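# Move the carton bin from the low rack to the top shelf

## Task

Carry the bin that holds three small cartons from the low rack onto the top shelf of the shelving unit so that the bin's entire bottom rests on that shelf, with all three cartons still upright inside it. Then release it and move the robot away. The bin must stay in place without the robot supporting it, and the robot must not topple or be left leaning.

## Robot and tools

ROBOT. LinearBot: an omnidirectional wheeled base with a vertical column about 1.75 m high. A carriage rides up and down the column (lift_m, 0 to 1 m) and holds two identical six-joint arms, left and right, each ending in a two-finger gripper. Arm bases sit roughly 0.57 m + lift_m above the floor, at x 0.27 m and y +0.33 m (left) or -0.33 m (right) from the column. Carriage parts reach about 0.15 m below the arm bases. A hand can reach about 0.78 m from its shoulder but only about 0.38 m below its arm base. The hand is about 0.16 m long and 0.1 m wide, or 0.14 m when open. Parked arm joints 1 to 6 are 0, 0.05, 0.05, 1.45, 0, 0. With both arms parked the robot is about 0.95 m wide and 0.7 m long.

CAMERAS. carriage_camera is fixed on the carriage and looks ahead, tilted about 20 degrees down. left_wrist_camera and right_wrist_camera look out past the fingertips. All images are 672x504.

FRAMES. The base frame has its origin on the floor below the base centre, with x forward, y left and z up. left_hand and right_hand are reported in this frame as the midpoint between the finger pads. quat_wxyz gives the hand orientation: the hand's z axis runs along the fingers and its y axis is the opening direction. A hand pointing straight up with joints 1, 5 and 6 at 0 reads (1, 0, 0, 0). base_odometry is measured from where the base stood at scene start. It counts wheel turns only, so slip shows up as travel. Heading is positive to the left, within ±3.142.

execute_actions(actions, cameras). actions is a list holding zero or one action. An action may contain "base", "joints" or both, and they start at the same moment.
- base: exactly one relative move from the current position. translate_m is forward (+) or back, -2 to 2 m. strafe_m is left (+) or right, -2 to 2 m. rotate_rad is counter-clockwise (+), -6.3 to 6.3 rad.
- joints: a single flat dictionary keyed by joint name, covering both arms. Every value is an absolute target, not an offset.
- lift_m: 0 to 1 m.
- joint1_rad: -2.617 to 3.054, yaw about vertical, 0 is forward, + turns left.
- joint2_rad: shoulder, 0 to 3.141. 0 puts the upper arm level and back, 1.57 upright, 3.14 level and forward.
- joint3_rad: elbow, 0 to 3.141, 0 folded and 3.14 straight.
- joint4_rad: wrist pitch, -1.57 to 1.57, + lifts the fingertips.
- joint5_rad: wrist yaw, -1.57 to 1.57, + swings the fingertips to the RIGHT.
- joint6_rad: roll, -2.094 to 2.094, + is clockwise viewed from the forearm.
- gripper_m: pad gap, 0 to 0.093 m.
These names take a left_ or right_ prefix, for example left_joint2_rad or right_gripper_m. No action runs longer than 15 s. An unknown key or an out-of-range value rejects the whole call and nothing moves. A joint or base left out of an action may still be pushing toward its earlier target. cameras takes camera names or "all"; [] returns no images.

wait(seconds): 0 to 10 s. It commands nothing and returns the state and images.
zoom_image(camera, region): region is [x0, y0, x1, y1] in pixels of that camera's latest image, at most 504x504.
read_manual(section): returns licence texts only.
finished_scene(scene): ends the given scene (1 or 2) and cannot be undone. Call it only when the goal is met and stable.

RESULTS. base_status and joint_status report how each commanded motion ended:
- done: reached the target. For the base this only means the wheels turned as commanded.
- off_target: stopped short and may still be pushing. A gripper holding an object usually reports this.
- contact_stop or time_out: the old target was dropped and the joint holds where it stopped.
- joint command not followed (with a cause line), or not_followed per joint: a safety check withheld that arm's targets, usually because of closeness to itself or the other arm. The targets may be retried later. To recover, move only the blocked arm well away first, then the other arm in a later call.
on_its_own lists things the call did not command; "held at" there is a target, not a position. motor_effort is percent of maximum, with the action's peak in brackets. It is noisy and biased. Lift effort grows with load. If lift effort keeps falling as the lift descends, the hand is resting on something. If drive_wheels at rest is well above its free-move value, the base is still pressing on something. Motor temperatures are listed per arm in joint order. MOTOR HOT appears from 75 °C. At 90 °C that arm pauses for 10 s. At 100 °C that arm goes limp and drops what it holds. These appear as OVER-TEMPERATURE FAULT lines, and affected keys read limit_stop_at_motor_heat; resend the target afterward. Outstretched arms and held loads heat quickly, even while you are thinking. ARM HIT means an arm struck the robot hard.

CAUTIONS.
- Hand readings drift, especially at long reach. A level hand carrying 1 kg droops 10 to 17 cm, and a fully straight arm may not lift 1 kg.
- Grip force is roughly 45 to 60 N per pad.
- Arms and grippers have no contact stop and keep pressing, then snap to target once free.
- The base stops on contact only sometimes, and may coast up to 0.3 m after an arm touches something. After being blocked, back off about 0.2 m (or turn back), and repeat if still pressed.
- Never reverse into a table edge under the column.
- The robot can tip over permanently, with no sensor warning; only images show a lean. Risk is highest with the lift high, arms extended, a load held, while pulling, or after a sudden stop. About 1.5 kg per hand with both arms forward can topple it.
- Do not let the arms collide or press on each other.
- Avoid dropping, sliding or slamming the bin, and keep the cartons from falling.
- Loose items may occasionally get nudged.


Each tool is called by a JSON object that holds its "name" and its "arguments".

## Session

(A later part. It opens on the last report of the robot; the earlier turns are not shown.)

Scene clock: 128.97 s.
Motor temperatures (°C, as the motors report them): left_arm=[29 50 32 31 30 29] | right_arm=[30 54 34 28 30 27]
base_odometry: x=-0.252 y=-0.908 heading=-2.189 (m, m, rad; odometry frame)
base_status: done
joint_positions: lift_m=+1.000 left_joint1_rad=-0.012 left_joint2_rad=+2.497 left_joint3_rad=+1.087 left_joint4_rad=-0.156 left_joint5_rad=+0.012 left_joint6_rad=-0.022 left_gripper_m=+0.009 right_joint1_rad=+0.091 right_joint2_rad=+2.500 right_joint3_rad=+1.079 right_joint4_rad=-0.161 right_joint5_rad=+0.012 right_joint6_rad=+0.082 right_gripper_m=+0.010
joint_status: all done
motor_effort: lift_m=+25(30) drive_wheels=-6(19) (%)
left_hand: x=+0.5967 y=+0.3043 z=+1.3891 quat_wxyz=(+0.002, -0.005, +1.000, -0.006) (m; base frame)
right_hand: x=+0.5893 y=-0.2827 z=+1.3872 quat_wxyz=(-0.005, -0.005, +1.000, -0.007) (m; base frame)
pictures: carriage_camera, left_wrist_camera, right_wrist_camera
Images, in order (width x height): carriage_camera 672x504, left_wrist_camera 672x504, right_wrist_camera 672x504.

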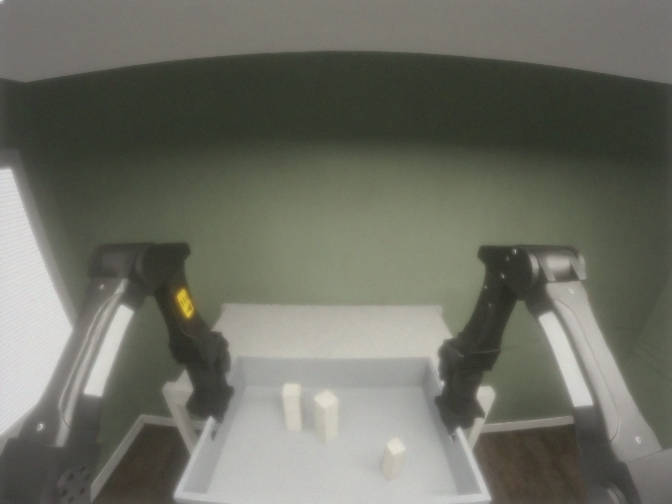

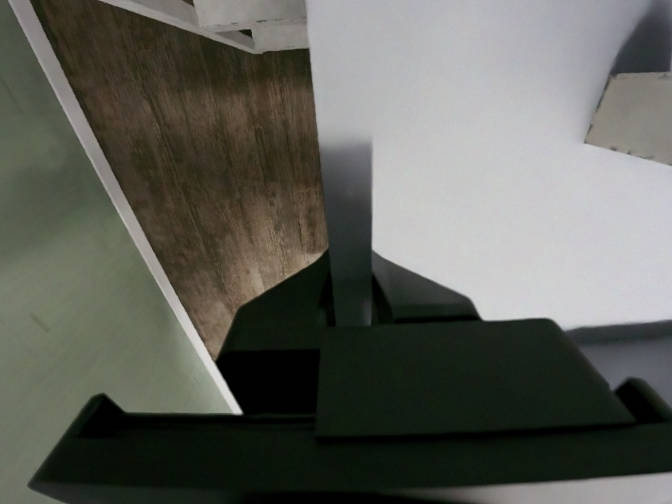

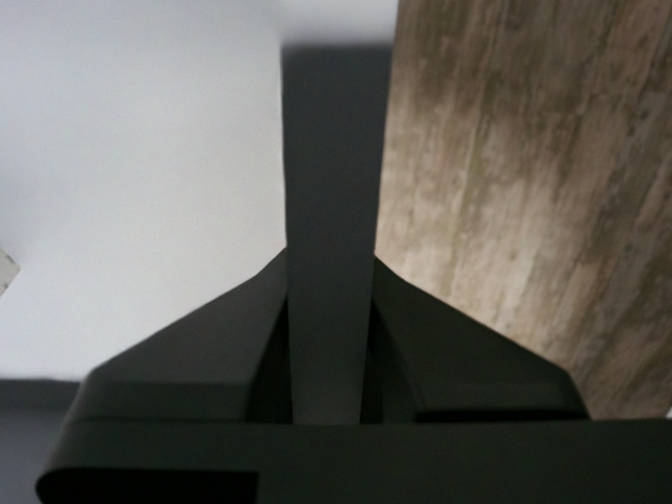

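{"name": "execute_actions", "arguments": {"actions": [{"base":{"translate_m":0.48},"joints":{"lift_m":0.96}}]}}

Scene clock: 137.23 s.
Motor temperatures (°C, as the motors report them): left_arm=[29 51 32 31 30 29] | right_arm=[30 56 34 28 30 27]
base_odometry: x=-0.530 y=-1.299 heading=-2.189 (m, m, rad; odometry frame)
base_status: done
joint_positions: lift_m=+0.960 left_joint1_rad=-0.012 left_joint2_rad=+2.505 left_joint3_rad=+1.087 left_joint4_rad=-0.154 left_joint5_rad=+0.012 left_joint6_rad=-0.022 left_gripper_m=+0.009 right_joint1_rad=+0.091 right_joint2_rad=+2.502 right_joint3_rad=+1.079 right_joint4_rad=-0.166 right_joint5_rad=+0.012 right_joint6_rad=+0.082 right_gripper_m=+0.010
joint_status: all done
motor_effort: lift_m=+25(26) drive_wheels=-7(22) (%)
left_hand: x=+0.5946 y=+0.3042 z=+1.3467 quat_wxyz=(-0.001, -0.005, +1.000, -0.006) (m; base frame)
right_hand: x=+0.5874 y=-0.2829 z=+1.3467 quat_wxyz=(-0.009, -0.005, +1.000, -0.007) (m; base frame)
pictures: carriage_camera, left_wrist_camera, right_wrist_camera
Images, in order (width x height): carriage_camera 672x504, left_wrist_camera 672x504, right_wrist_camera 672x504.

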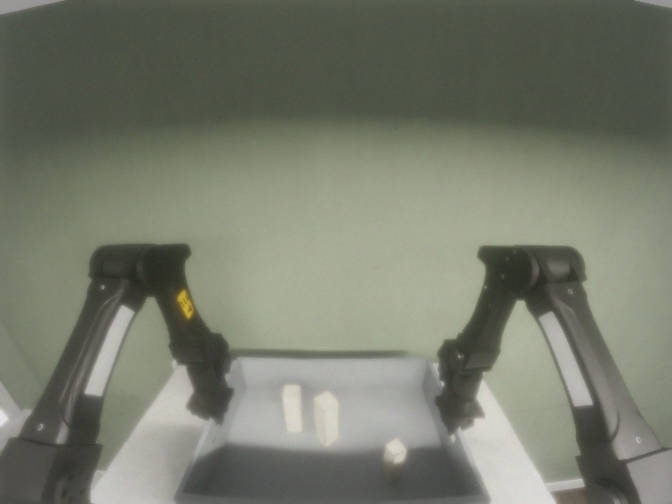

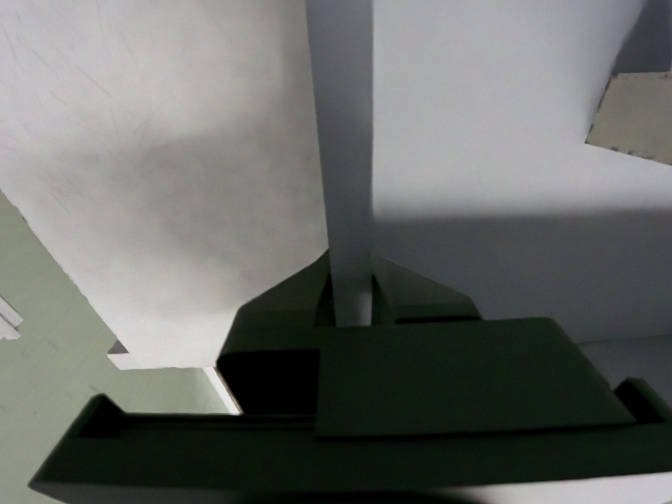

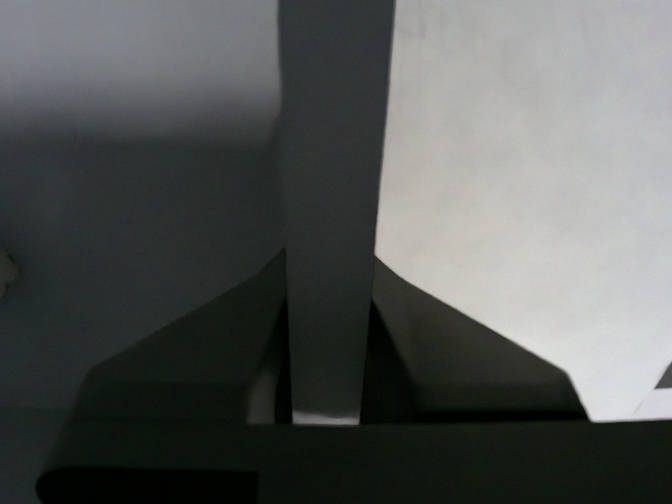

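{"name": "execute_actions", "arguments": {"actions": [{"base":{"translate_m":0.02},"joints":{"lift_m":0.92}}], "cameras": ["left_wrist_camera"]}}

{"name": "execute_actions", "arguments": {"actions": [{"joints":{"lift_m":0.905}}], "cameras": ["left_wrist_camera"]}}

Scene clock: 140.93 s.
Motor temperatures (°C, as the motors report them): left_arm=[29 52 32 31 30 29] | right_arm=[30 56 34 28 30 27]
base_odometry: x=-0.541 y=-1.316 heading=-2.188 (m, m, rad; odometry frame)
base_status: done
joint_positions: lift_m=+0.920 left_joint1_rad=-0.012 left_joint2_rad=+2.503 left_joint3_rad=+1.087 left_joint4_rad=-0.150 left_joint5_rad=+0.012 left_joint6_rad=-0.022 left_gripper_m=+0.009 right_joint1_rad=+0.091 right_joint2_rad=+2.504 right_joint3_rad=+1.079 right_joint4_rad=-0.160 right_joint5_rad=+0.012 right_joint6_rad=+0.082 right_gripper_m=+0.010
joint_status: all done
motor_effort: lift_m=+24(25) drive_wheels=-7(17) (%)
left_hand: x=+0.5959 y=+0.3042 z=+1.3071 quat_wxyz=(+0.002, -0.005, +1.000, -0.006) (m; base frame)
right_hand: x=+0.5883 y=-0.2828 z=+1.3062 quat_wxyz=(-0.007, -0.005, +1.000, -0.007) (m; base frame)
pictures: left_wrist_camera
Images, in order (width x height): left_wrist_camera 672x504.

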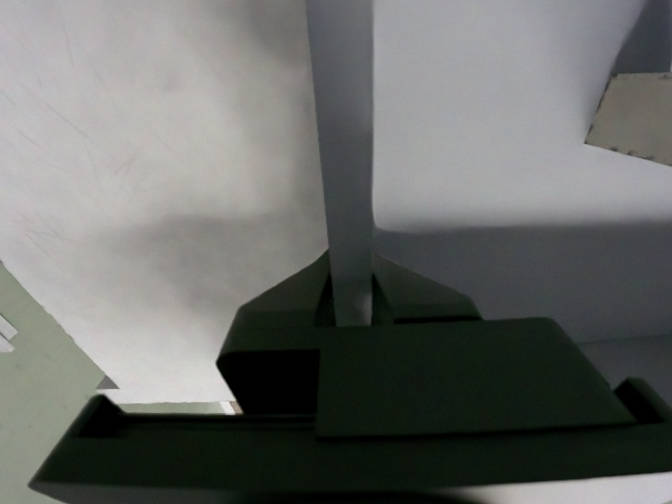

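Scene clock: 141.47 s.
Motor temperatures (°C, as the motors report them): left_arm=[29 52 32 31 30 29] | right_arm=[30 56 34 28 30 27]
base_odometry: x=-0.541 y=-1.316 heading=-2.188 (m, m, rad; odometry frame)
base_status: not commanded
joint_positions: lift_m=+0.905 left_joint1_rad=-0.012 left_joint2_rad=+2.468 left_joint3_rad=+1.087 left_joint4_rad=-0.185 left_joint5_rad=+0.012 left_joint6_rad=-0.020 left_gripper_m=+0.009 right_joint1_rad=+0.091 right_joint2_rad=+2.471 right_joint3_rad=+1.079 right_joint4_rad=-0.198 right_joint5_rad=+0.013 right_joint6_rad=+0.082 right_gripper_m=+0.010
joint_status: all done
motor_effort: lift_m=+19(20) drive_wheels=+6(7) (%)
left_hand: x=+0.5985 y=+0.3043 z=+1.3035 quat_wxyz=(+0.002, -0.004, +1.000, -0.006) (m; base frame)
right_hand: x=+0.5897 y=-0.2827 z=+1.3020 quat_wxyz=(-0.009, -0.004, +1.000, -0.007) (m; base frame)
pictures: left_wrist_camera
Images, in order (width x height): left_wrist_camera 672x504.

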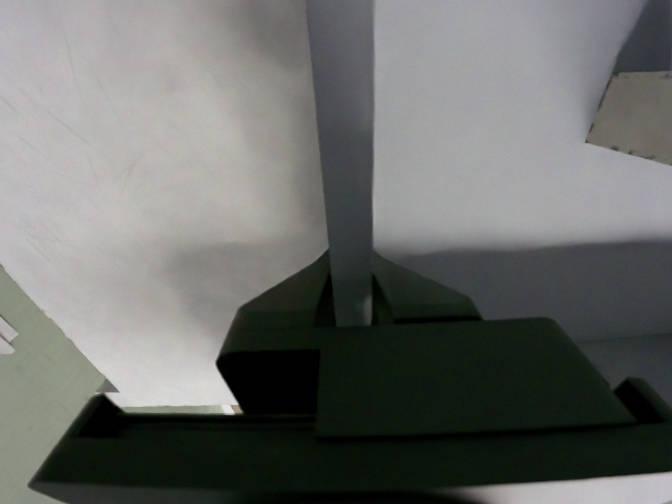

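Resting on the shelf. Release and clear.

{"name": "execute_actions", "arguments": {"actions": [{"joints":{"lift_m":0.912,"left_gripper_m":0.06,"right_gripper_m":0.06}}], "cameras": []}}

{"name": "execute_actions", "arguments": {"actions": [{"joints":{"lift_m":1.0}}], "cameras": ["carriage_camera"]}}

{"name": "execute_actions", "arguments": {"actions": [{"base":{"translate_m":-0.6}}], "cameras": ["carriage_camera"]}}

Scene clock: 145.90 s.
Motor temperatures (°C, as the motors report them): left_arm=[29 51 32 31 30 29] | right_arm=[30 56 34 28 30 27]
base_odometry: x=-0.541 y=-1.316 heading=-2.188 (m, m, rad; odometry frame)
base_status: not commanded
joint_positions: lift_m=+0.912 left_joint1_rad=-0.012 left_joint2_rad=+2.472 left_joint3_rad=+1.087 left_joint4_rad=-0.168 left_joint5_rad=+0.010 left_joint6_rad=-0.019 left_gripper_m=+0.060 right_joint1_rad=+0.091 right_joint2_rad=+2.475 right_joint3_rad=+1.079 right_joint4_rad=-0.167 right_joint5_rad=+0.013 right_joint6_rad=+0.093 right_gripper_m=+0.060
joint_status: all done
motor_effort: lift_m=+24(28) drive_wheels=-5(7) (%)
left_hand: x=+0.6016 y=+0.3044 z=+1.3090 quat_wxyz=(+0.009, -0.004, +1.000, -0.005) (m; base frame)
right_hand: x=+0.5959 y=-0.2823 z=+1.3073 quat_wxyz=(+0.004, +0.001, +1.000, -0.006) (m; base frame)
pictures: none
No camera images: the call's "cameras" was empty. Leave "cameras" out to get every camera's image.

Scene clock: 146.80 s.
Motor temperatures (°C, as the motors report them): left_arm=[29 51 32 31 30 29] | right_arm=[30 56 34 28 30 27]
base_odometry: x=-0.541 y=-1.316 heading=-2.188 (m, m, rad; odometry frame)
base_status: not commanded
joint_positions: lift_m=+1.000 left_joint1_rad=-0.012 left_joint2_rad=+2.471 left_joint3_rad=+1.087 left_joint4_rad=-0.165 left_joint5_rad=+0.010 left_joint6_rad=-0.019 left_gripper_m=+0.060 right_joint1_rad=+0.091 right_joint2_rad=+2.475 right_joint3_rad=+1.079 right_joint4_rad=-0.162 right_joint5_rad=+0.014 right_joint6_rad=+0.093 right_gripper_m=+0.060
joint_status: all done
motor_effort: lift_m=+24(29) drive_wheels=-5(7) (%)
left_hand: x=+0.6025 y=+0.3045 z=+1.3971 quat_wxyz=(+0.011, -0.004, +1.000, -0.005) (m; base frame)
right_hand: x=+0.5972 y=-0.2823 z=+1.3953 quat_wxyz=(+0.007, +0.001, +1.000, -0.006) (m; base frame)
pictures: carriage_camera
Images, in order (width x height): carriage_camera 672x504.

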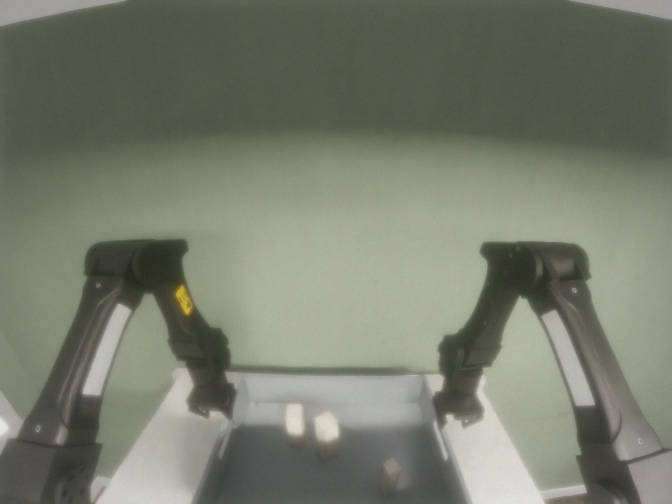

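Scene clock: 150.17 s.
Motor temperatures (°C, as the motors report them): left_arm=[29 51 32 31 30 29] | right_arm=[30 56 34 28 30 27]
base_odometry: x=-0.194 y=-0.827 heading=-2.188 (m, m, rad; odometry frame)
base_status: done
joint_positions: lift_m=+1.000 left_joint1_rad=-0.012 left_joint2_rad=+2.471 left_joint3_rad=+1.087 left_joint4_rad=-0.163 left_joint5_rad=+0.007 left_joint6_rad=-0.019 left_gripper_m=+0.060 right_joint1_rad=+0.089 right_joint2_rad=+2.475 right_joint3_rad=+1.079 right_joint4_rad=-0.159 right_joint5_rad=+0.017 right_joint6_rad=+0.093 right_gripper_m=+0.060
joint_status: not commanded
motor_effort: lift_m=+24(24) drive_wheels=-3(29) (%)
left_hand: x=+0.6030 y=+0.3050 z=+1.3971 quat_wxyz=(+0.012, -0.003, +1.000, -0.004) (m; base frame)
right_hand: x=+0.5981 y=-0.2833 z=+1.3953 quat_wxyz=(+0.009, +0.002, +1.000, -0.008) (m; base frame)
pictures: carriage_camera
Images, in order (width x height): carriage_camera 672x504.

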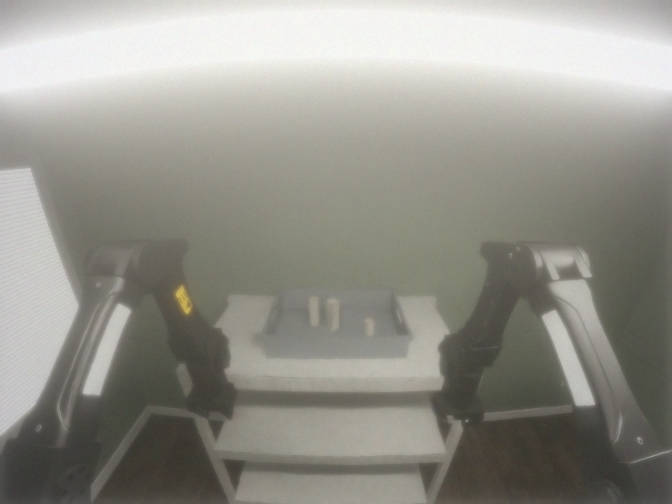

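{"name": "finished_scene", "arguments": {"scene": 1}}

The scene is finished: the task was done.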